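## Task

Place the yellow sponge inside the bin marked R6 so that no part of it sticks out past the bin's rim. The robot must not tip over or be left leaning, or the attempt fails. The sponge must stay in the bin by itself at the end, not be held there by the robot.

## Robot and tools

ROBOT. A Hello Robot Stretch 4 in a physics simulation: an omni-wheel base, a lift that rides up a mast, one telescoping arm reaching forward from the lift, a wrist with yaw, pitch and roll joints, and a two-finger gripper. It stands about 1.6 m tall; the base rim reaches at most 0.23 m from the base origin. Cameras: head_camera, head_left_camera, head_right_camera (fisheye) and wrist_camera. Loose objects may occasionally get nudged by something outside the robot.

FRAMES. Base frame: origin on the floor below the base centre, x ahead, y to the left, z up. hand_pose is reported in this frame and marks a point between the open fingertips; with all wrist joints at 0 its axes line up with the base frame. Its printed position may be somewhat off. The odometry frame is where the base frame was when the scene began.

execute_actions. Argument "actions": a list holding one action, or empty to just read state and images. Optional "cameras": list of camera names, or "all"; null or omitted gives all, [] gives none; an unknown name rejects the call. An action contains "base", "joints" or both, plus optional "pace" and "contact_limits"; alternatively it is just {"end_of_arm": "enable_torque"}, which re-powers any wrist or gripper motor that has shut itself off. All motions in one action begin together and may finish at different times.
- "base": an offset from the base's last reported position, exactly one key. translate_m: metres straight ahead (negative backs up), -2 to 2. strafe_m: metres sideways, left positive, -2 to 2. rotate_rad: turn in place in radians, counter-clockwise (left) positive, -3.2 to 3.2.
- "joints": absolute targets keyed by joint name, one number each. lift_m 0 to 1.2 m; arm_m 0 to 0.55 m extension; wrist_yaw_rad -1.134 to 4.276 (0 points ahead, positive turns left, 3.14 is stowed back, above 3.4 the arm may block it); wrist_pitch_rad -1.117 to 4.259 (0 level, 1.57 pointing down); wrist_roll_rad -1.117 to 4.259 (0 keeps the fingers level side by side, positive turns clockwise seen from behind); gripper_m -0.038 to 0.141, the fingertip gap in metres, negative values press the tips together. Targets past a joint's range are clipped and the result mentions it; any other bad value or unknown key rejects the call with no motion.
- "pace": "slow", "default", "fast" or "max". Base top speeds are 0.1, 0.3, 0.4, 0.6 m/s and 1, 2, 3, 4 rad/s respectively, further reduced when the lift is above 0.2 m.
- "contact_limits": only {"arm_m": x}, x from 0 (gentlest) to 0.75 (strongest), default 0.5; the arm halts if it pushes harder.
A joint or the base that is not mentioned may keep driving toward an earlier target. A single action runs at most 15 s. Unfold the wrist at scene start with lift_m 0.4 and wrist_yaw_rad 0 together.

wait: {"seconds": 0 to 10}; commands nothing and returns the same state and images.
zoom_image: {"camera": name, "region": [x0, y0, x1, y1]} in pixels of that camera's latest full image, origin top-left, at most 504 by 504.
read_manual: returns URDF licence texts only; moves nothing.
finished_scene: {"scene": number of the current scene}; ends it for good once the robot holds its last command, reports success, and gives the next task. If a result reports a stop, later motion and finish calls in the same reply are skipped. Ending a reply without any tool call ends everything.

RESULT LINES. base_status and joint_status: "done" (base done means the wheels turned the commanded amount, slip included); "off_target" (rested short and may still push); "contact_stop_at_<key>" (hit something; that part goes slack, a slack lift can sag, slack wheels can roll); "limit_stop_at_<name>" such as own_body or tilt; "time_out"; "torque_fault" (wrist or gripper motor went limp; send enable_torque). After these stops the old target is dropped. on_its_own lists what the call did not command; "held at" is a target, not a position. lidar_m: 12 distances in metres, 30-degree sectors, first straight ahead, then counter-clockwise (4th left, 7th behind, 10th right); "-" means nothing seen or closer than 0.25 m; it misses clear items and thin legs. wrist_depth_mm: 7x7 grid of median depths, 100 to 2000 mm, read from top-left. base_odometry counts wheel turns, heading -3.142 to 3.142, left positive; if turned_by_wheels and turned_by_imu differ by over about 0.1 rad, the base probably bumped or slipped. base_tilt in degrees (forward, right positive), with a fixed bias up to about 1.5. motor_effort: percent of maximum, positive toward larger joint values, peak during the last action in brackets; wheel positive means turning right. joint_positions report the joints.

GRIPPING. Command a gap below the object's width; a smaller value squeezes harder and pulls the object in toward the wrist. Neither gripper_m nor "done" proves a grasp; a firm squeeze (target 0 or above) shows in the gripper effort. Fingertips jammed against a surface below: raise the lift.

AVOID. Turning or driving with over 1 kg held and arm_m above 0.2, especially at fast paces; steady pushes or pulls with the gripper raised; leaning past 6 degrees (limit_stop_at_tilt leaves lift, arm and wheels slack). Tilting the gripper up (pitch below -0.2) while rolled (roll below -0.4 or above 4) risks self-collision. Dropping, slamming, hard impacts and heavy pushing are penalised. Release objects so they rest inside the bin unaided. The simulation keeps running while you think; the robot holds its last command meanwhile.

Each tool is called after "Emit:" in YAML: its name, and indented under it one key for each argument.

## Session

Emit:
execute_actions:
  actions: []

Scene clock: 0.00 s.
base_odometry: x=+0.000 y=+0.000 heading=+0.000 (m, m, rad; odometry frame)
turned_by_wheels: +0.000 (rad since the last result)
turned_by_imu: +0.000 (rad since the last result)
base_tilt: forward=-0.8 right=-0.7 (deg)
lidar_m: 0.93 0.91 0.95 1.30 2.09 1.14 0.79 0.78 0.82 0.84 0.80 0.83
base_status: not commanded
joint_positions: lift_m=+0.126 arm_m=-0.002 wrist_yaw_rad=+3.057 wrist_pitch_rad=-0.002 wrist_roll_rad=-0.018 gripper_m=+0.057
joint_status: not commanded
motor_effort: lift_m=+20 arm_m=+0 wrist_yaw_rad=-1 wrist_pitch_rad=-5 wrist_roll_rad=-1 gripper_m=-2 wheel_0=+0 wheel_1=+0 wheel_2=+0 (%)
hand_pose: x=-0.1107 y=+0.1116 z=+0.3051 quat_wxyz=(+0.042, +0.000, -0.009, +0.999) (m; base frame)
wrist_depth_mm: - 143 991 1138 1366 - 1921 / - 135 991 1160 1397 - 1921 / 109 143 236 1160 1336 - 1983 / 139 150 991 1160 1336 - 1983 / 788 878 991 1160 1430 - 1863 / 798 878 196 1138 196 1397 1464 / 768 759 842 110 866 778 917
pictures: head_camera, head_left_camera, head_right_camera, wrist_camera
Images, in order (width x height): head_camera 420x560, head_left_camera 420x672, head_right_camera 420x672, wrist_camera 616x392.

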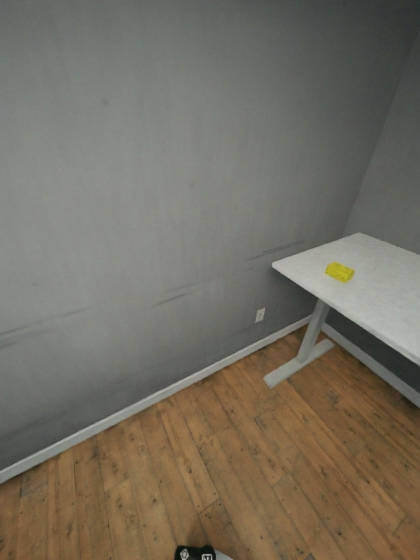

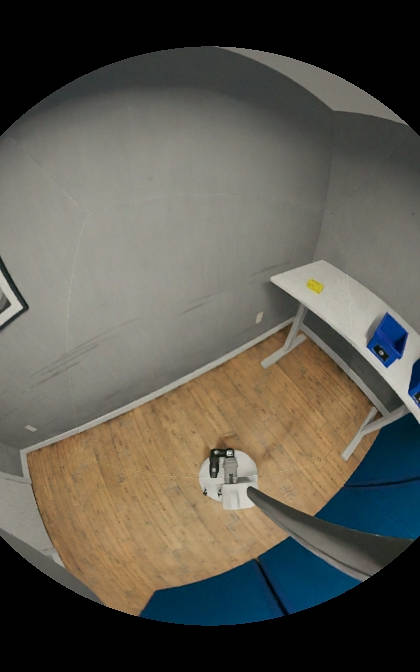

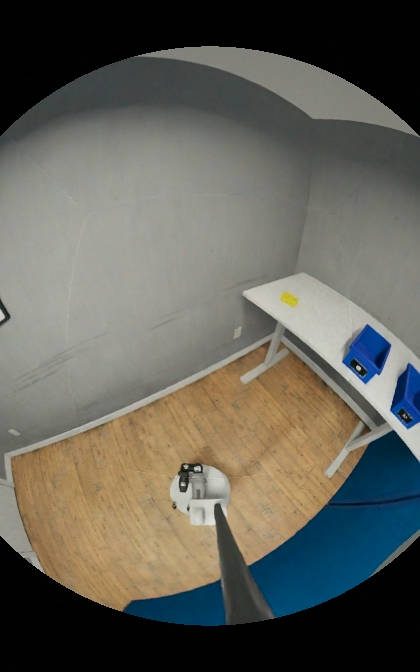

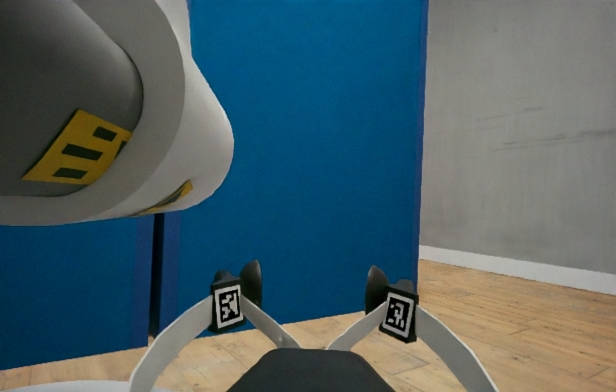

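Emit:
execute_actions:
  actions:
    - {"base":{"rotate_rad":-1.01},"joints":{"lift_m":1.1,"wrist_yaw_rad":0,"wrist_pitch_rad":0.6,"gripper_m":0.13},"pace":"fast"}

Emit:
execute_actions:
  actions:
    - {"base":{"strafe_m":0.42},"pace":"fast"}

Scene clock: 4.60 s.
base_odometry: x=+0.000 y=+0.000 heading=-1.010 (m, m, rad; odometry frame)
turned_by_wheels: -1.010 (rad since the last result)
turned_by_imu: -1.010 (rad since the last result)
base_tilt: forward=-0.8 right=-0.6 (deg)
lidar_m: 0.80 0.86 0.92 0.89 0.96 1.35 2.09 1.09 0.79 0.77 0.84 0.82
base_status: done
joint_positions: lift_m=+0.143 arm_m=-0.002 wrist_yaw_rad=+2.762 wrist_pitch_rad=+0.299 wrist_roll_rad=-0.018 gripper_m=+0.130
joint_status: lift_m limit_stop_at_own_body (moved +0.017 of +0.974); wrist_yaw_rad limit_stop_at_own_body (moved -0.295 of -3.057); wrist_pitch_rad limit_stop_at_own_body (moved +0.301 of +0.602); the others done
on_its_own: wrist_yaw_rad is held at +2.762, not at your +0.000, since a limit_stop_at_own_body; wrist_pitch_rad is held at +0.297, not at your +0.600, since a limit_stop_at_own_body; lift_m is slack since a limit_stop_at_own_body (your +1.100 is given up); arm_m is slack since a limit_stop_at_own_body
motor_effort: lift_m=+20(27) arm_m=+0(0) wrist_yaw_rad=+0(9) wrist_pitch_rad=-5(7) wrist_roll_rad=-1(1) gripper_m=+0(0) wheel_0=+2(10) wheel_1=+0(9) wheel_2=-1(8) (%)
hand_pose: x=-0.0543 y=+0.1834 z=+0.2365 quat_wxyz=(+0.185, -0.148, +0.019, +0.971) (m; base frame)
wrist_depth_mm: 246 1863 - - 1499 1078 854 / 1921 1983 - - 1499 1078 866 / 1863 1983 - - 1537 1138 854 / 1160 1160 1205 1255 1281 1118 866 / 788 820 820 842 866 878 820 / 240 222 225 640 634 216 668 / 194 193 199 110 517 492 525
pictures: head_camera, head_left_camera, head_right_camera, wrist_camera
Images, in order (width x height): head_camera 420x560, head_left_camera 420x672, head_right_camera 420x672, wrist_camera 616x392.

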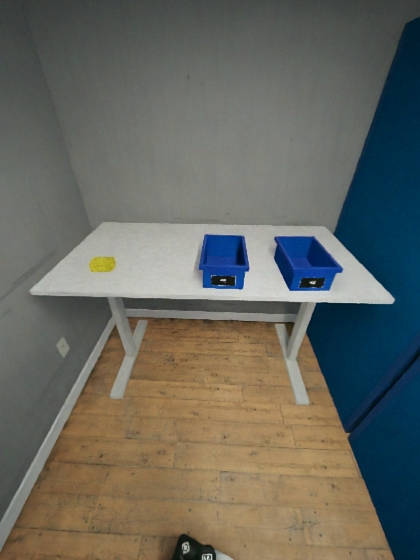

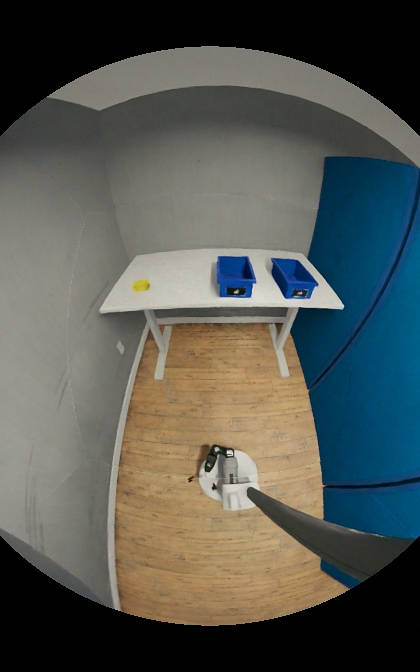

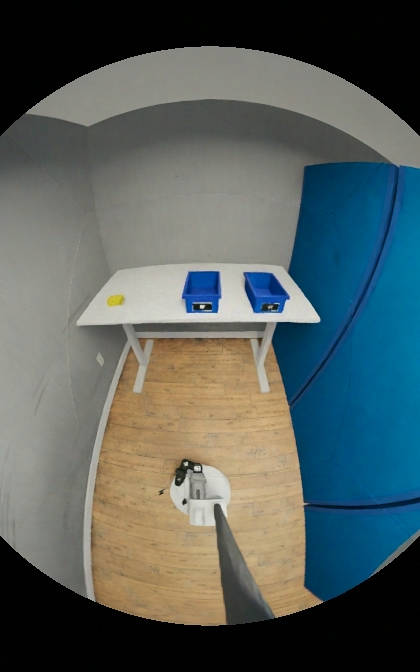

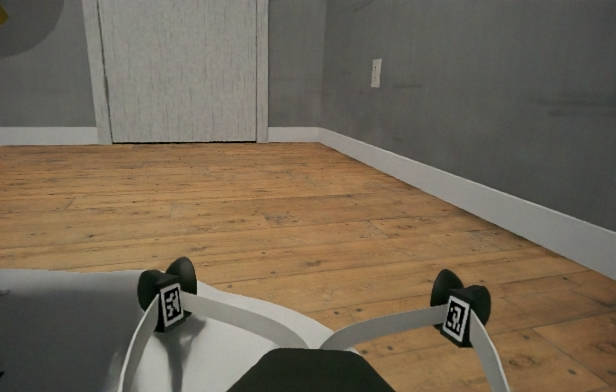

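not run: a stop came earlier in this reply.

Emit:
zoom_image:
  camera: "head_camera"
  region: [70,220,350,310]

Emit:
execute_actions:
  actions:
    - {"joints":{"lift_m":1.15,"wrist_pitch_rad":0},"pace":"fast"}
  cameras: []

Emit:
execute_actions:
  actions:
    - {"base":{"strafe_m":0.55},"joints":{"wrist_yaw_rad":0,"wrist_pitch_rad":0.8},"pace":"fast"}

Region (70, 220, 350, 310) of head_camera's 420x560 image, scaled by 1.800, with more detail than that image has; it fills the top 162 rows of this view, and the rest is white.

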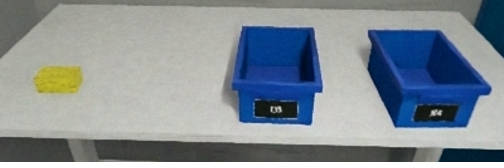

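Scene clock: 9.87 s.
base_odometry: x=+0.000 y=+0.000 heading=-1.010 (m, m, rad; odometry frame)
turned_by_wheels: +0.000 (rad since the last result)
turned_by_imu: +0.001 (rad since the last result)
base_tilt: forward=-0.8 right=-0.6 (deg)
lidar_m: 0.80 0.86 0.95 0.90 0.98 1.34 2.10 1.09 0.79 0.76 0.83 0.84
base_status: not commanded
joint_positions: lift_m=+1.150 arm_m=-0.002 wrist_yaw_rad=+2.762 wrist_pitch_rad=+0.002 wrist_roll_rad=-0.018 gripper_m=+0.130
joint_status: all done
on_its_own: wrist_yaw_rad is held at +2.762, not at your +0.000, since a limit_stop_at_own_body; arm_m is slack since a limit_stop_at_own_body
motor_effort: lift_m=+23(24) arm_m=+0(0) wrist_yaw_rad=-1(0) wrist_pitch_rad=-6(13) wrist_roll_rad=-1(1) gripper_m=+0(0) wheel_0=+1(1) wheel_1=+0(0) wheel_2=-1(1) (%)
hand_pose: x=-0.0662 y=+0.1881 z=+1.3273 quat_wxyz=(+0.189, -0.003, -0.009, +0.982) (m; base frame)
wrist_depth_mm: 1983 - - - 1661 1138 878 / 168 - - - 1576 1118 866 / 180 - - - 1618 1078 866 / 1921 - - - 1537 1078 866 / 1921 - - - 1576 1042 854 / 1983 - - - 1366 216 854 / - - - 110 1430 991 842
pictures: none
No camera images: the call's "cameras" was empty. Leave "cameras" out to get every camera's image.

Scene clock: 12.93 s.
base_odometry: x=+0.466 y=+0.292 heading=-1.010 (m, m, rad; odometry frame)
turned_by_wheels: +0.000 (rad since the last result)
turned_by_imu: -0.002 (rad since the last result)
base_tilt: forward=-0.8 right=-0.7 (deg)
lidar_m: 0.82 0.50 0.37 0.36 0.37 0.57 1.78 2.16 1.36 1.32 1.15 0.87
base_status: done
joint_positions: lift_m=+1.150 arm_m=-0.002 wrist_yaw_rad=+0.001 wrist_pitch_rad=+0.802 wrist_roll_rad=-0.018 gripper_m=+0.130
joint_status: all done
on_its_own: arm_m is slack since a limit_stop_at_own_body
motor_effort: lift_m=+22(23) arm_m=+0(0) wrist_yaw_rad=-3(8) wrist_pitch_rad=-4(3) wrist_roll_rad=+0(1) gripper_m=+1(1) wheel_0=-3(11) wheel_1=+1(10) wheel_2=+0(3) (%)
hand_pose: x=+0.3701 y=-0.0873 z=+1.1208 quat_wxyz=(+0.921, -0.008, +0.390, +0.004) (m; base frame)
wrist_depth_mm: 603 854 946 878 904 931 750 / 609 831 723 723 741 750 691 / 621 904 1661 1708 1756 1756 1618 / 627 931 1661 1808 1863 1863 1808 / 634 878 1576 1618 1618 1618 1618 / 647 798 1366 1464 1430 216 1499 / 661 917 1308 110 1336 1308 1308
pictures: head_camera, head_left_camera, head_right_camera, wrist_camera
Images, in order (width x height): head_camera 420x560, head_left_camera 420x672, head_right_camera 420x672, wrist_camera 616x392.

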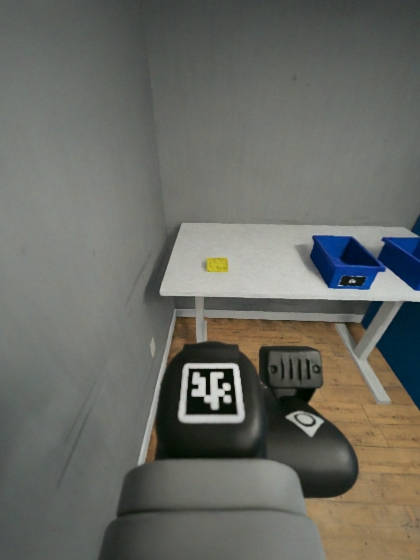

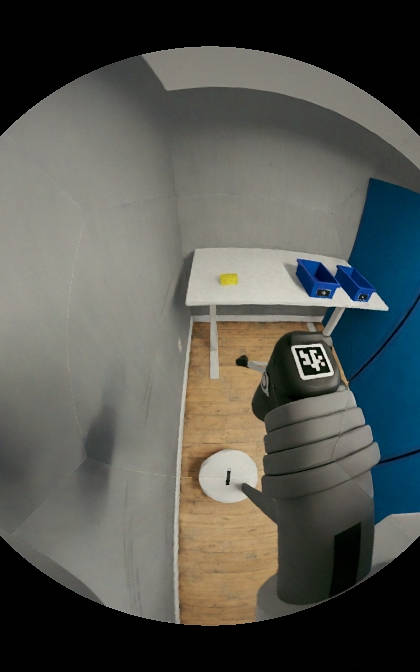

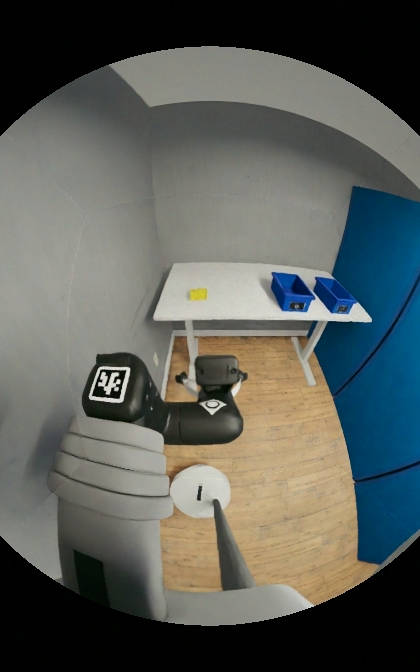

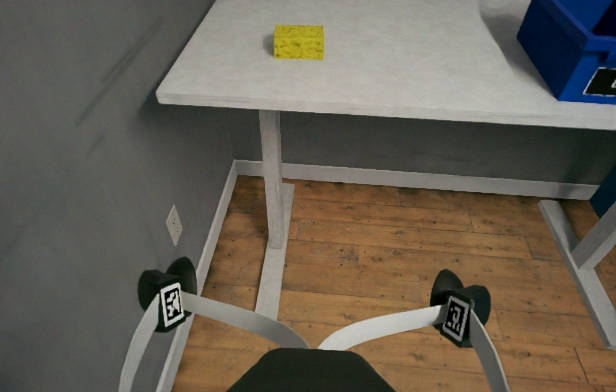

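Emit:
execute_actions:
  actions:
    - {"base":{"translate_m":0.3},"joints":{"arm_m":0.2,"gripper_m":0.14},"pace":"fast"}

Emit:
zoom_image:
  camera: "head_camera"
  region: [300,250,420,400]

Emit:
zoom_image:
  camera: "head_right_camera"
  region: [280,280,420,400]

Scene clock: 16.70 s.
base_odometry: x=+0.625 y=+0.039 heading=-1.010 (m, m, rad; odometry frame)
turned_by_wheels: +0.000 (rad since the last result)
turned_by_imu: +0.001 (rad since the last result)
base_tilt: forward=-0.7 right=-0.6 (deg)
lidar_m: 0.52 0.47 0.33 0.33 0.37 0.51 2.19 1.81 1.39 1.34 0.76 0.54
base_status: done
joint_positions: lift_m=+1.150 arm_m=+0.198 wrist_yaw_rad=+0.000 wrist_pitch_rad=+0.801 wrist_roll_rad=-0.018 gripper_m=+0.140
joint_status: all done
motor_effort: lift_m=+22(22) arm_m=+9(8) wrist_yaw_rad=-2(2) wrist_pitch_rad=-3(4) wrist_roll_rad=-1(0) gripper_m=+0(0) wheel_0=+2(7) wheel_1=+1(7) wheel_2=+1(8) (%)
hand_pose: x=+0.5701 y=-0.0874 z=+1.1208 quat_wxyz=(+0.921, -0.008, +0.390, +0.004) (m; base frame)
wrist_depth_mm: 564 820 917 866 854 854 842 / 580 798 715 732 723 741 741 / 591 707 597 603 609 615 615 / 597 512 512 517 521 530 525 / 559 449 439 436 455 459 466 / 404 382 382 404 407 212 413 / 357 359 364 110 368 359 368
pictures: head_camera, head_left_camera, head_right_camera, wrist_camera
Images, in order (width x height): head_camera 420x560, head_left_camera 420x672, head_right_camera 420x672, wrist_camera 616x392.

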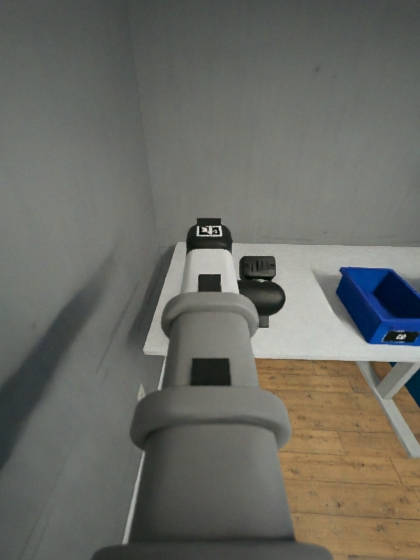

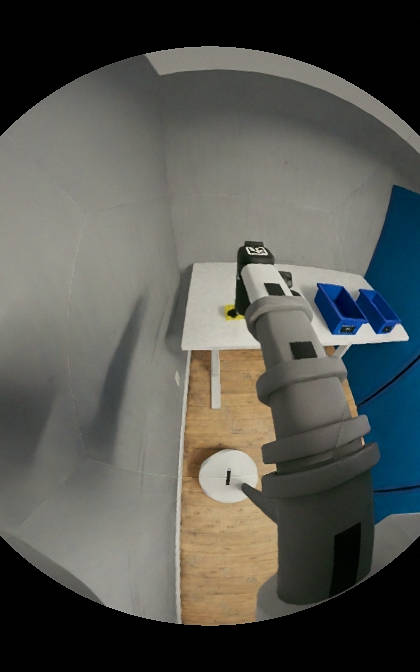

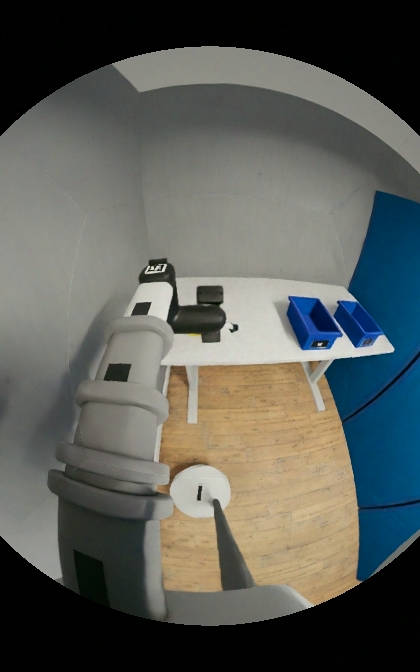

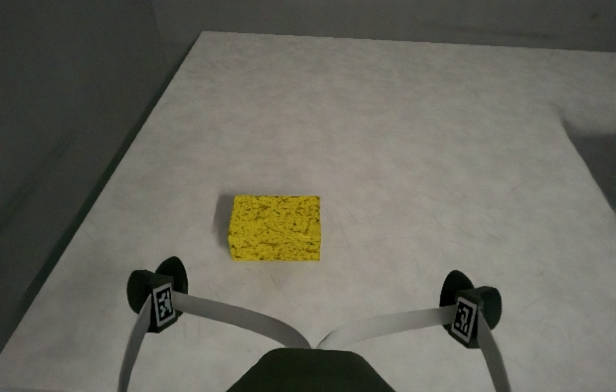

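Region (300, 250, 420, 400) of head_camera's 420x560 image, scaled by 3.360, with more detail than that image has; it fills the left 403 columns of this view, and the rest is white.

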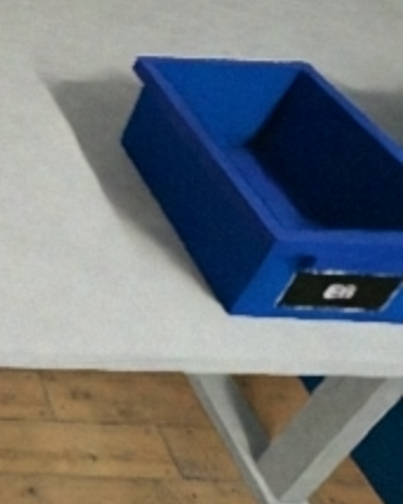

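Region (280, 280, 420, 400) of head_right_camera's 420x672 image, scaled by 3.600, with more detail than that image has; it fills the top 432 rows of this view, and the rest is white.

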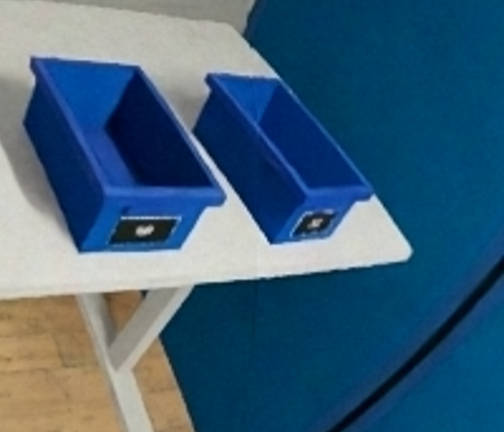

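Emit:
execute_actions:
  actions:
    - {"base":{"strafe_m":0.034},"joints":{"arm_m":0.35,"lift_m":1.03},"pace":"fast"}
  cameras: ["wrist_camera","head_right_camera"]

Scene clock: 19.37 s.
base_odometry: x=+0.654 y=+0.057 heading=-1.010 (m, m, rad; odometry frame)
turned_by_wheels: +0.000 (rad since the last result)
turned_by_imu: +0.000 (rad since the last result)
base_tilt: forward=-0.6 right=-0.6 (deg)
lidar_m: 0.53 0.42 0.30 0.29 0.33 0.49 1.63 1.89 1.42 1.36 0.76 0.59
base_status: done
joint_positions: lift_m=+1.030 arm_m=+0.348 wrist_yaw_rad=+0.000 wrist_pitch_rad=+0.801 wrist_roll_rad=-0.018 gripper_m=+0.140
joint_status: all done
motor_effort: lift_m=+17(21) arm_m=+9(6) wrist_yaw_rad=-1(0) wrist_pitch_rad=-4(4) wrist_roll_rad=+0(1) gripper_m=+0(1) wheel_0=+2(9) wheel_1=-3(10) wheel_2=+0(0) (%)
hand_pose: x=+0.7201 y=-0.0874 z=+1.0013 quat_wxyz=(+0.921, -0.008, +0.390, +0.004) (m; base frame)
wrist_depth_mm: 517 699 603 603 615 627 634 / 525 500 484 484 492 500 504 / 512 397 407 407 413 415 418 / 353 345 347 347 351 353 357 / 301 303 296 251 303 310 310 / 268 211 228 224 229 213 276 / 240 242 246 110 247 243 249
pictures: head_right_camera, wrist_camera
Images, in order (width x height): head_right_camera 420x672, wrist_camera 616x392.

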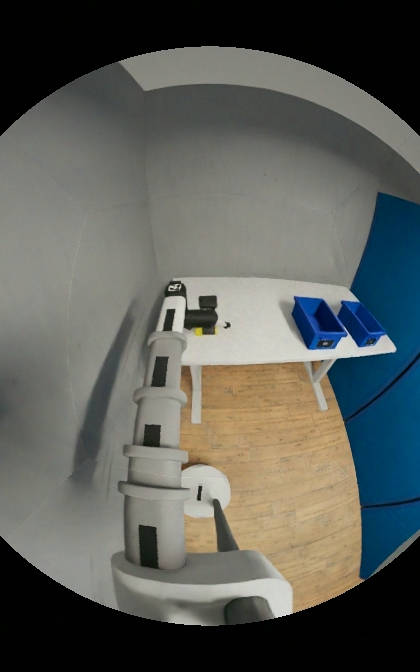

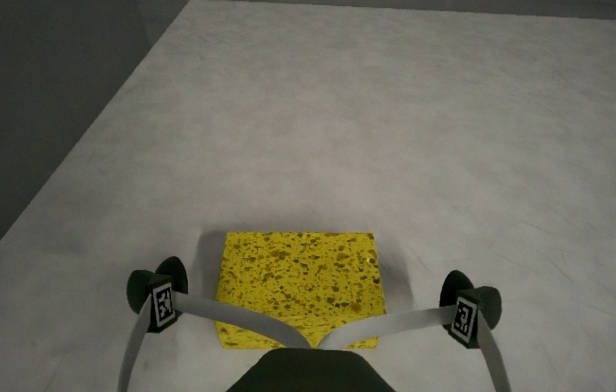

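Emit:
execute_actions:
  actions:
    - {"base":{"strafe_m":0.008},"joints":{"arm_m":0.365,"lift_m":0.99}}
  cameras: ["wrist_camera"]

Emit:
execute_actions:
  actions:
    - {"joints":{"gripper_m":0.045}}
  cameras: ["wrist_camera"]

Emit:
execute_actions:
  actions:
    - {"joints":{"lift_m":1.15,"wrist_pitch_rad":0.3,"arm_m":0.25},"pace":"fast"}
  cameras: ["wrist_camera"]

Scene clock: 21.83 s.
base_odometry: x=+0.661 y=+0.061 heading=-1.010 (m, m, rad; odometry frame)
turned_by_wheels: +0.000 (rad since the last result)
turned_by_imu: +0.000 (rad since the last result)
base_tilt: forward=-0.7 right=-0.6 (deg)
lidar_m: 0.52 0.41 0.31 0.29 0.32 0.48 1.54 1.89 1.40 1.38 0.75 0.57
base_status: done
joint_positions: lift_m=+0.991 arm_m=+0.363 wrist_yaw_rad=-0.003 wrist_pitch_rad=+0.797 wrist_roll_rad=-0.018 gripper_m=+0.140
joint_status: all done
motor_effort: lift_m=+9(15) arm_m=+9(10) wrist_yaw_rad=+8(8) wrist_pitch_rad=+9(9) wrist_roll_rad=-1(1) gripper_m=+0(0) wheel_0=-1(8) wheel_1=+1(9) wheel_2=-1(2) (%)
hand_pose: x=+0.7357 y=-0.0880 z=+0.9627 quat_wxyz=(+0.922, -0.008, +0.388, +0.002) (m; base frame)
wrist_depth_mm: 508 647 530 539 549 559 559 / 517 421 424 430 433 439 445 / 459 351 353 357 359 366 366 / 298 301 304 304 306 310 310 / 260 263 220 211 222 270 271 / 231 213 192 190 191 211 239 / 209 208 211 110 214 210 216
pictures: wrist_camera
Images, in order (width x height): wrist_camera 616x392.

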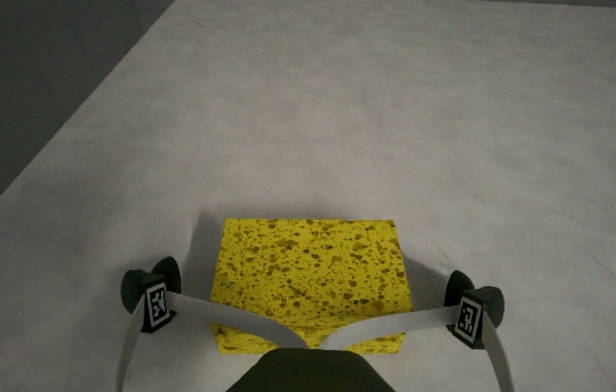

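Scene clock: 23.80 s.
base_odometry: x=+0.661 y=+0.061 heading=-1.010 (m, m, rad; odometry frame)
turned_by_wheels: +0.000 (rad since the last result)
turned_by_imu: +0.000 (rad since the last result)
base_tilt: forward=-0.7 right=-0.6 (deg)
lidar_m: 0.53 0.42 0.31 0.30 0.31 0.47 1.56 1.90 1.42 1.38 0.74 0.54
base_status: not commanded
joint_positions: lift_m=+0.990 arm_m=+0.364 wrist_yaw_rad=+0.001 wrist_pitch_rad=+0.796 wrist_roll_rad=-0.018 gripper_m=+0.045
joint_status: all done
motor_effort: lift_m=+14(14) arm_m=+8(9) wrist_yaw_rad=-3(9) wrist_pitch_rad=+11(34) wrist_roll_rad=-2(1) gripper_m=-17(17) wheel_0=-1(1) wheel_1=+1(1) wheel_2=-1(1) (%)
hand_pose: x=+0.7364 y=-0.0872 z=+0.9625 quat_wxyz=(+0.922, -0.008, +0.388, +0.004) (m; base frame)
wrist_depth_mm: 500 647 517 530 535 539 554 / 508 410 415 418 424 433 430 / 452 342 345 351 353 355 357 / 293 294 296 300 301 303 306 / 257 257 211 201 207 264 266 / 229 224 182 178 180 229 236 / 206 202 200 110 188 202 211
pictures: wrist_camera
Images, in order (width x height): wrist_camera 616x392.

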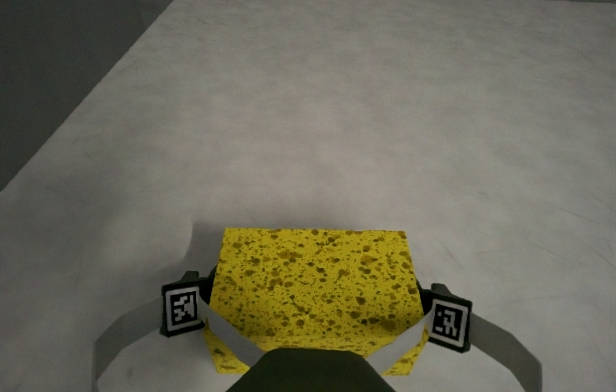

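Scene clock: 25.20 s.
base_odometry: x=+0.661 y=+0.061 heading=-1.010 (m, m, rad; odometry frame)
turned_by_wheels: +0.000 (rad since the last result)
turned_by_imu: +0.000 (rad since the last result)
base_tilt: forward=-0.7 right=-0.7 (deg)
lidar_m: 0.53 0.42 0.31 0.30 0.33 0.47 1.56 1.92 1.43 1.37 0.75 0.56
base_status: not commanded
joint_positions: lift_m=+1.150 arm_m=+0.252 wrist_yaw_rad=+0.000 wrist_pitch_rad=+0.302 wrist_roll_rad=-0.018 gripper_m=+0.045
joint_status: all done
motor_effort: lift_m=+23(26) arm_m=-9(10) wrist_yaw_rad=-2(3) wrist_pitch_rad=-5(13) wrist_roll_rad=-1(1) gripper_m=-18(17) wheel_0=-1(1) wheel_1=+1(1) wheel_2=-1(1) (%)
hand_pose: x=+0.6979 y=-0.0874 z=+1.2421 quat_wxyz=(+0.989, -0.009, +0.151, +0.001) (m; base frame)
wrist_depth_mm: 512 750 820 809 788 788 778 / 517 750 854 842 831 820 809 / 521 759 891 878 866 854 831 / 525 759 917 931 891 878 878 / 535 768 213 202 208 917 904 / 539 661 182 179 180 715 750 / 544 569 525 110 182 549 597
pictures: wrist_camera
Images, in order (width x height): wrist_camera 616x392.

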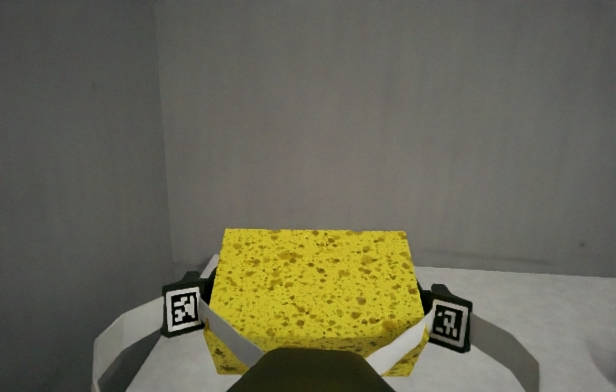

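Emit:
execute_actions:
  actions:
    - {"base":{"strafe_m":-0.72},"joints":{"arm_m":0.0,"wrist_pitch_rad":0.55,"lift_m":1.18},"pace":"fast"}

Scene clock: 30.67 s.
base_odometry: x=+0.051 y=-0.322 heading=-1.010 (m, m, rad; odometry frame)
turned_by_wheels: +0.000 (rad since the last result)
turned_by_imu: +0.002 (rad since the last result)
base_tilt: forward=-0.8 right=-0.7 (deg)
lidar_m: 0.51 0.57 0.79 1.01 1.07 1.51 2.40 0.93 0.69 0.66 0.70 0.54
base_status: done
joint_positions: lift_m=+1.180 arm_m=+0.002 wrist_yaw_rad=+0.000 wrist_pitch_rad=+0.552 wrist_roll_rad=-0.018 gripper_m=+0.045
joint_status: all done
motor_effort: lift_m=+22(24) arm_m=-9(11) wrist_yaw_rad=-1(2) wrist_pitch_rad=-5(7) wrist_roll_rad=-1(1) gripper_m=-18(17) wheel_0=+0(10) wheel_1=+0(7) wheel_2=+0(1) (%)
hand_pose: x=+0.4181 y=-0.0874 z=+1.2068 quat_wxyz=(+0.962, -0.009, +0.272, +0.002) (m; base frame)
wrist_depth_mm: 1060 1042 1025 1008 991 991 946 / 1138 1118 1118 1078 1060 1060 1025 / 1025 991 1042 1042 1078 1098 976 / 768 750 707 778 683 661 891 / 634 530 213 202 208 627 621 / 539 436 182 179 180 413 442 / 484 473 462 110 182 455 477
pictures: head_camera, head_left_camera, head_right_camera, wrist_camera
Images, in order (width x height): head_camera 420x560, head_left_camera 420x672, head_right_camera 420x672, wrist_camera 616x392.

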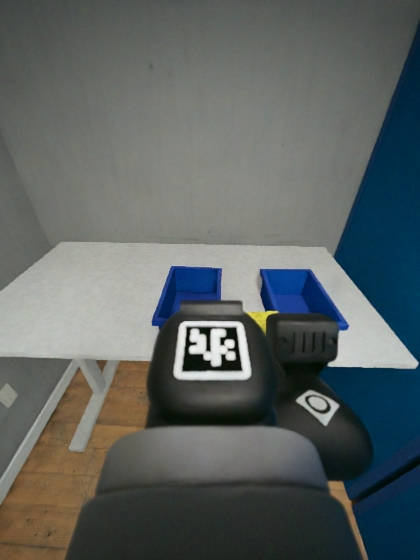

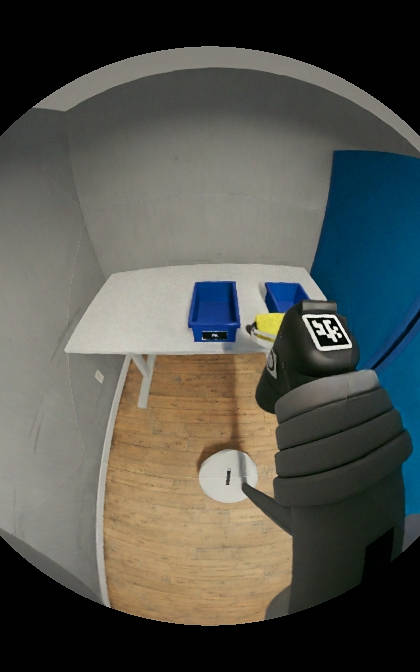

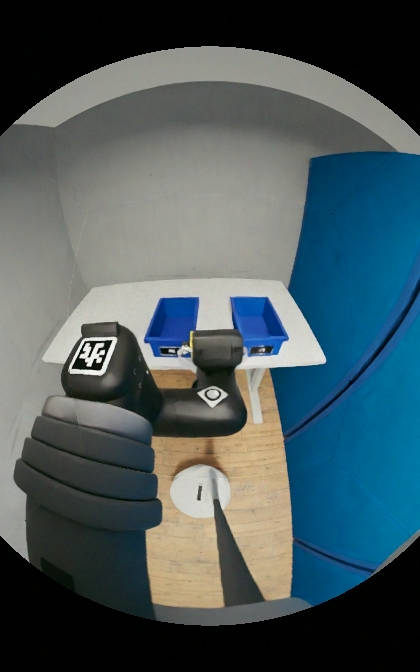

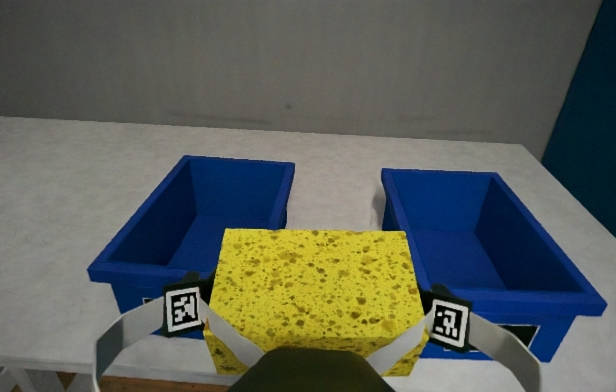

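Emit:
zoom_image:
  camera: "head_left_camera"
  region: [185,315,245,355]

Emit:
zoom_image:
  camera: "head_right_camera"
  region: [235,330,295,370]

Region (185, 315, 245, 355) of head_left_camera's 420x672 image, scaled by 8.400, with more detail than that image has.

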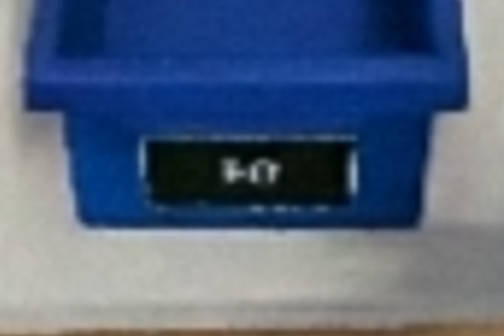

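Region (235, 330, 295, 370) of head_right_camera's 420x672 image, scaled by 8.400, with more detail than that image has.

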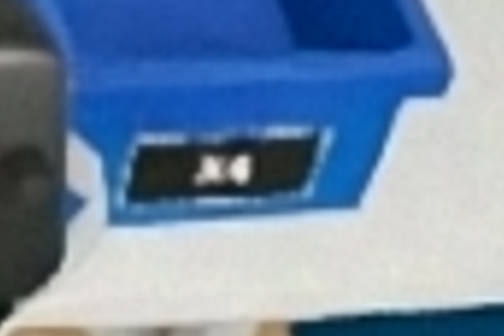

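Emit:
execute_actions:
  actions:
    - {"base":{"strafe_m":0.145},"joints":{"wrist_yaw_rad":0.4},"pace":"fast"}
  cameras: ["wrist_camera","head_left_camera"]

Emit:
execute_actions:
  actions:
    - {"joints":{"wrist_yaw_rad":0,"arm_m":0.3,"lift_m":1.2,"wrist_pitch_rad":0.7},"pace":"fast"}
  cameras: ["wrist_camera","head_left_camera","head_right_camera"]

Scene clock: 34.70 s.
base_odometry: x=+0.174 y=-0.245 heading=-1.010 (m, m, rad; odometry frame)
turned_by_wheels: +0.000 (rad since the last result)
turned_by_imu: +0.000 (rad since the last result)
base_tilt: forward=-0.7 right=-0.7 (deg)
lidar_m: 0.51 0.57 0.80 0.86 0.94 1.30 2.41 1.10 0.85 0.81 0.71 0.52
base_status: done
joint_positions: lift_m=+1.180 arm_m=+0.002 wrist_yaw_rad=+0.400 wrist_pitch_rad=+0.552 wrist_roll_rad=-0.018 gripper_m=+0.045
joint_status: all done
motor_effort: lift_m=+22(22) arm_m=-9(8) wrist_yaw_rad=+0(5) wrist_pitch_rad=-5(5) wrist_roll_rad=-1(1) gripper_m=-18(15) wheel_0=-2(10) wheel_1=+1(12) wheel_2=+0(0) (%)
hand_pose: x=+0.4327 y=+0.0151 z=+1.2068 quat_wxyz=(+0.942, -0.063, +0.265, +0.193) (m; base frame)
wrist_depth_mm: 842 1060 1205 1118 1008 904 831 / 878 1098 1336 1160 1078 960 878 / 904 1060 1078 1060 1060 991 931 / 788 788 788 820 820 634 854 / 683 640 211 202 208 615 615 / 1025 574 182 180 180 539 521 / 1098 1397 1336 110 183 368 442
pictures: head_left_camera, wrist_camera
Images, in order (width x height): head_left_camera 420x672, wrist_camera 616x392.

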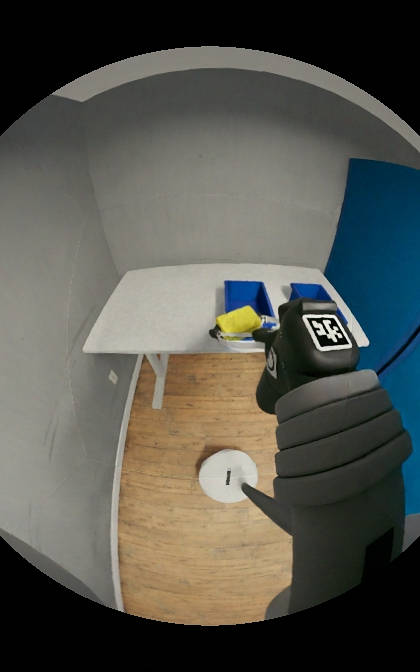

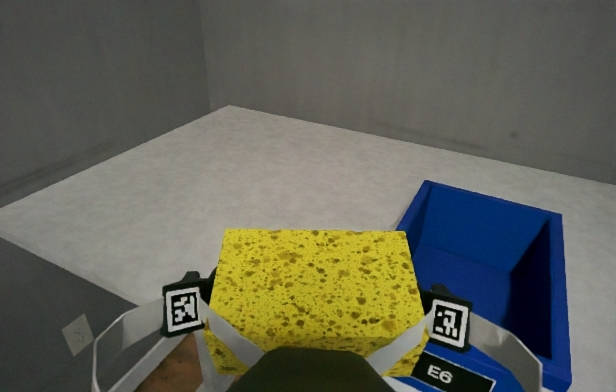

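Scene clock: 36.40 s.
base_odometry: x=+0.174 y=-0.245 heading=-1.010 (m, m, rad; odometry frame)
turned_by_wheels: +0.000 (rad since the last result)
turned_by_imu: +0.000 (rad since the last result)
base_tilt: forward=-0.7 right=-0.7 (deg)
lidar_m: 0.50 0.55 0.79 0.86 0.94 1.30 2.40 1.12 0.83 0.80 0.74 0.54
base_status: not commanded
joint_positions: lift_m=+1.199 arm_m=+0.298 wrist_yaw_rad=+0.000 wrist_pitch_rad=+0.702 wrist_roll_rad=-0.018 gripper_m=+0.045
joint_status: all done
joint sent to its limit — the command would take lift_m past its upper limit, so that joint was sent only as far as its limit.
motor_effort: lift_m=+23(25) arm_m=+9(11) wrist_yaw_rad=-2(8) wrist_pitch_rad=-4(6) wrist_roll_rad=-1(2) gripper_m=-17(17) wheel_0=-2(2) wheel_1=+1(1) wheel_2=+0(0) (%)
hand_pose: x=+0.6897 y=-0.0874 z=+1.1905 quat_wxyz=(+0.939, -0.008, +0.344, +0.003) (m; base frame)
wrist_depth_mm: 809 788 768 759 741 741 715 / 904 866 854 831 831 788 778 / 768 788 809 809 809 831 820 / 647 647 661 654 676 683 676 / 554 554 212 203 208 569 544 / 484 469 182 179 180 488 424 / 430 421 301 110 182 427 402
pictures: head_left_camera, head_right_camera, wrist_camera
Images, in order (width x height): head_left_camera 420x672, head_right_camera 420x672, wrist_camera 616x392.

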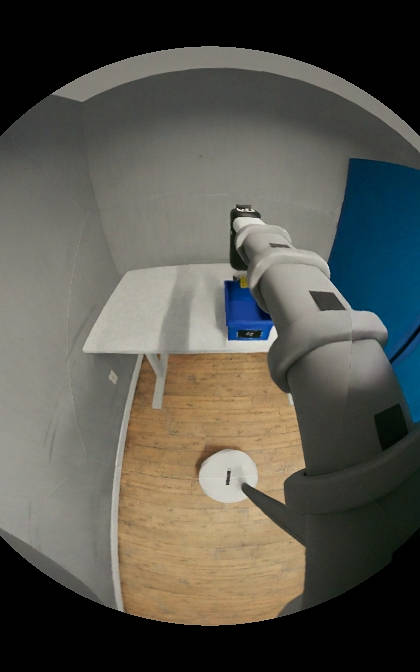

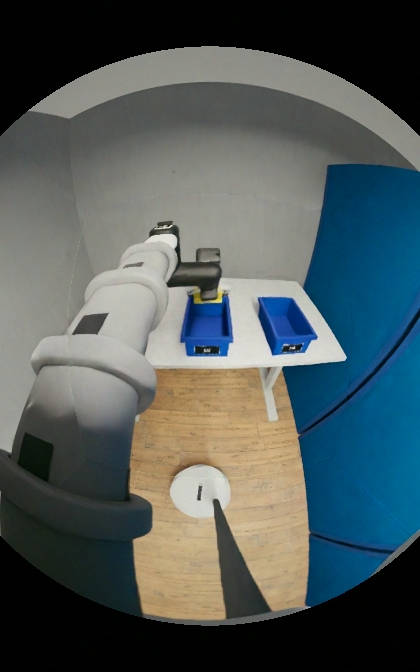

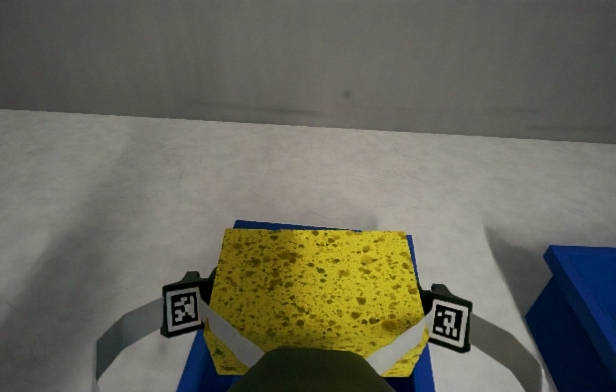

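This label reads E6, so I'll check the other bin.

Emit:
execute_actions:
  actions:
    - {"base":{"strafe_m":-0.2},"joints":{"wrist_yaw_rad":0.1,"arm_m":0.0,"wrist_pitch_rad":0.55},"pace":"fast"}

Scene clock: 39.10 s.
base_odometry: x=+0.005 y=-0.352 heading=-1.010 (m, m, rad; odometry frame)
turned_by_wheels: +0.000 (rad since the last result)
turned_by_imu: +0.001 (rad since the last result)
base_tilt: forward=-0.7 right=-0.7 (deg)
lidar_m: 0.51 0.56 0.79 1.05 1.15 1.61 2.39 0.84 0.63 0.60 0.65 0.53
base_status: done
joint_positions: lift_m=+1.199 arm_m=+0.002 wrist_yaw_rad=+0.100 wrist_pitch_rad=+0.552 wrist_roll_rad=-0.018 gripper_m=+0.045
joint_status: all done
motor_effort: lift_m=+23(23) arm_m=-9(12) wrist_yaw_rad=+0(3) wrist_pitch_rad=-5(9) wrist_roll_rad=-1(1) gripper_m=-17(17) wheel_0=+1(9) wheel_1=-2(11) wheel_2=+0(2) (%)
hand_pose: x=+0.4256 y=-0.0625 z=+1.2255 quat_wxyz=(+0.961, -0.022, +0.272, +0.050) (m; base frame)
wrist_depth_mm: 1160 1098 1060 1008 976 946 904 / 1255 1182 1138 1098 1060 1025 991 / 1078 1078 1098 1118 1078 1078 1042 / 809 820 707 778 820 647 931 / 661 539 211 203 208 640 707 / 559 455 182 178 180 539 473 / 1229 492 473 110 182 442 433
pictures: head_camera, head_left_camera, head_right_camera, wrist_camera
Images, in order (width x height): head_camera 420x560, head_left_camera 420x672, head_right_camera 420x672, wrist_camera 616x392.

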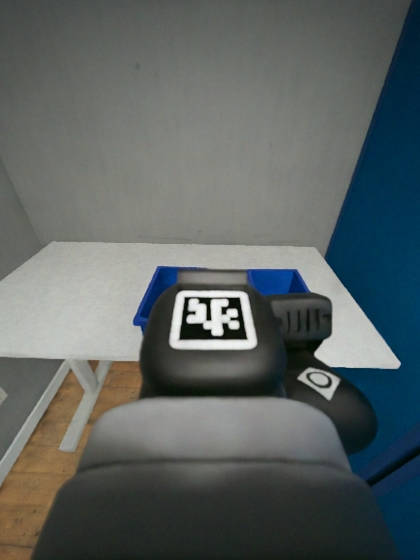

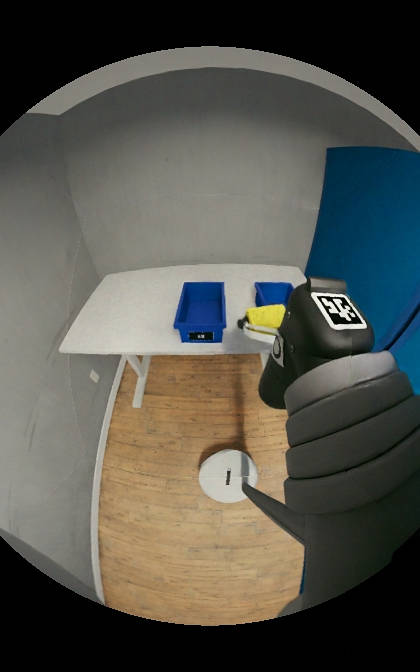

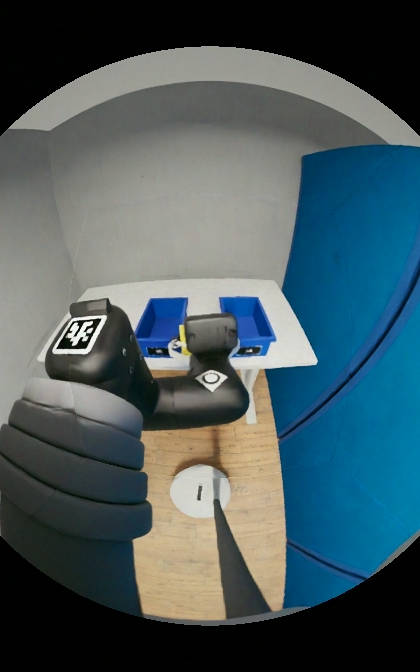

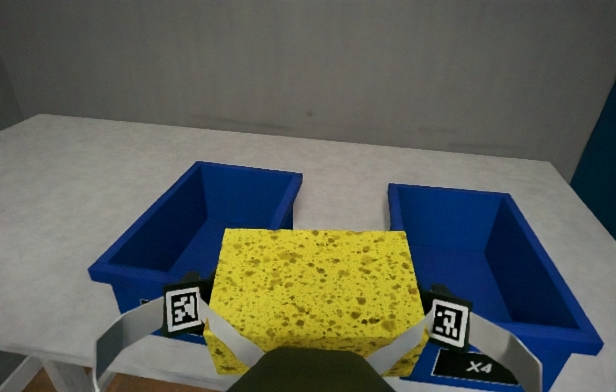

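Emit:
execute_actions:
  actions:
    - {"base":{"translate_m":-0.5},"joints":{"wrist_yaw_rad":0,"wrist_pitch_rad":0.9},"pace":"fast"}
  cameras: []

Emit:
execute_actions:
  actions:
    - {"base":{"rotate_rad":3.14},"joints":{"lift_m":0.7},"pace":"fast"}

Scene clock: 43.47 s.
base_odometry: x=-0.261 y=+0.072 heading=-1.010 (m, m, rad; odometry frame)
turned_by_wheels: +0.000 (rad since the last result)
turned_by_imu: +0.000 (rad since the last result)
base_tilt: forward=-0.7 right=-0.6 (deg)
lidar_m: 1.01 1.06 1.13 1.09 1.17 1.68 1.90 0.82 0.60 0.58 0.60 0.89
base_status: done
joint_positions: lift_m=+1.199 arm_m=+0.002 wrist_yaw_rad=+0.000 wrist_pitch_rad=+0.901 wrist_roll_rad=-0.018 gripper_m=+0.045
joint_status: all done
motor_effort: lift_m=+23(23) arm_m=-9(9) wrist_yaw_rad=-2(7) wrist_pitch_rad=-4(4) wrist_roll_rad=-2(1) gripper_m=-19(18) wheel_0=-2(9) wheel_1=-3(6) wheel_2=-1(12) (%)
hand_pose: x=+0.3515 y=-0.0874 z=+1.1505 quat_wxyz=(+0.900, -0.008, +0.436, +0.004) (m; base frame)
wrist_depth_mm: 1281 866 842 842 809 831 854 / 1499 1921 1983 1983 1756 1397 904 / 1618 1921 1983 1983 1983 1366 891 / 1661 1756 1756 1756 1756 1308 866 / 1537 1576 213 202 208 1281 854 / 1397 1366 182 179 179 1025 831 / 1308 1281 1281 110 183 1042 798
pictures: none
No camera images: the call's "cameras" was empty. Leave "cameras" out to get every camera's image.

Scene clock: 47.90 s.
base_odometry: x=-0.261 y=+0.072 heading=+2.129 (m, m, rad; odometry frame)
turned_by_wheels: +3.139 (rad since the last result)
turned_by_imu: +3.140 (rad since the last result)
base_tilt: forward=-0.7 right=-0.7 (deg)
lidar_m: 1.89 0.81 0.60 0.56 0.62 0.89 1.01 1.06 1.14 1.09 1.13 1.66
base_status: done
joint_positions: lift_m=+0.700 arm_m=+0.002 wrist_yaw_rad=+0.000 wrist_pitch_rad=+0.901 wrist_roll_rad=-0.018 gripper_m=+0.045
joint_status: all done
motor_effort: lift_m=+17(23) arm_m=-9(9) wrist_yaw_rad=-2(2) wrist_pitch_rad=-3(4) wrist_roll_rad=-1(1) gripper_m=-16(20) wheel_0=-3(6) wheel_1=-4(6) wheel_2=-3(5) (%)
hand_pose: x=+0.3515 y=-0.0874 z=+0.6522 quat_wxyz=(+0.900, -0.008, +0.436, +0.004) (m; base frame)
wrist_depth_mm: 1661 1708 1708 1708 1661 1618 1661 / 1366 1430 1430 1464 1499 1464 1499 / 946 1255 1255 1229 1255 1255 1281 / 946 1078 1098 1118 1098 1118 1138 / 946 991 213 202 208 991 1025 / 891 878 182 179 180 891 917 / 809 809 798 110 183 809 831
pictures: head_camera, head_left_camera, head_right_camera, wrist_camera
Images, in order (width x height): head_camera 420x560, head_left_camera 420x672, head_right_camera 420x672, wrist_camera 616x392.

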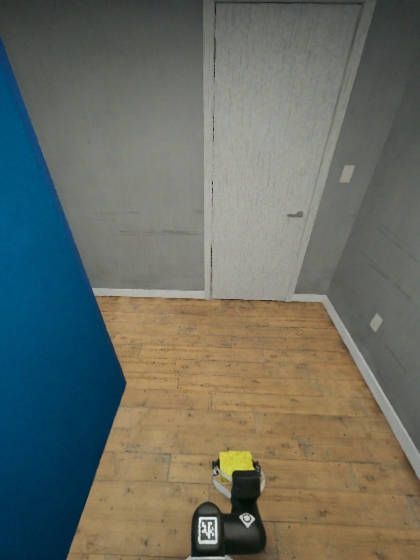

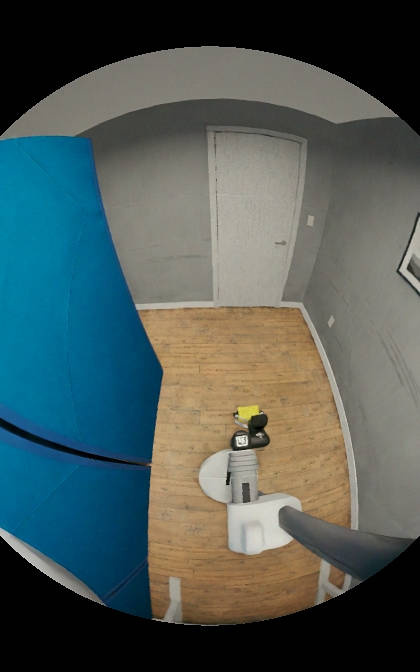

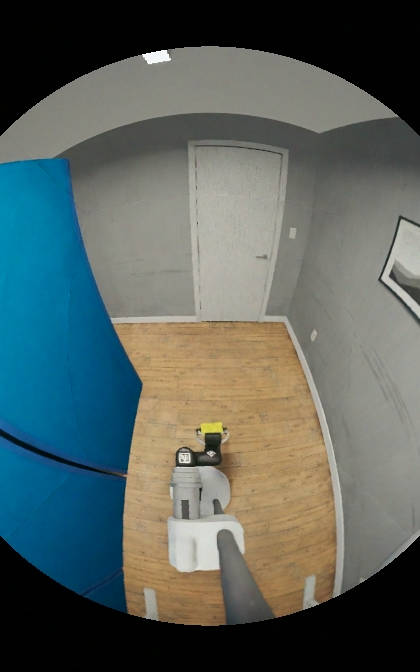

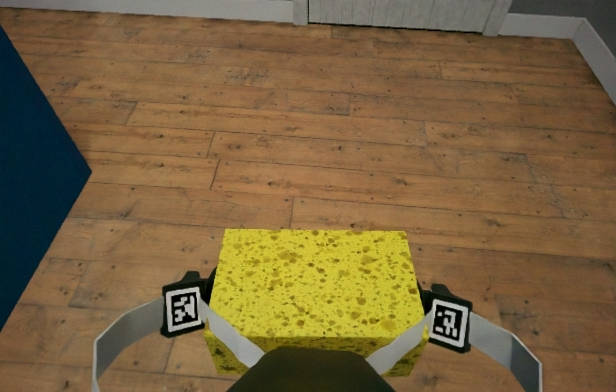

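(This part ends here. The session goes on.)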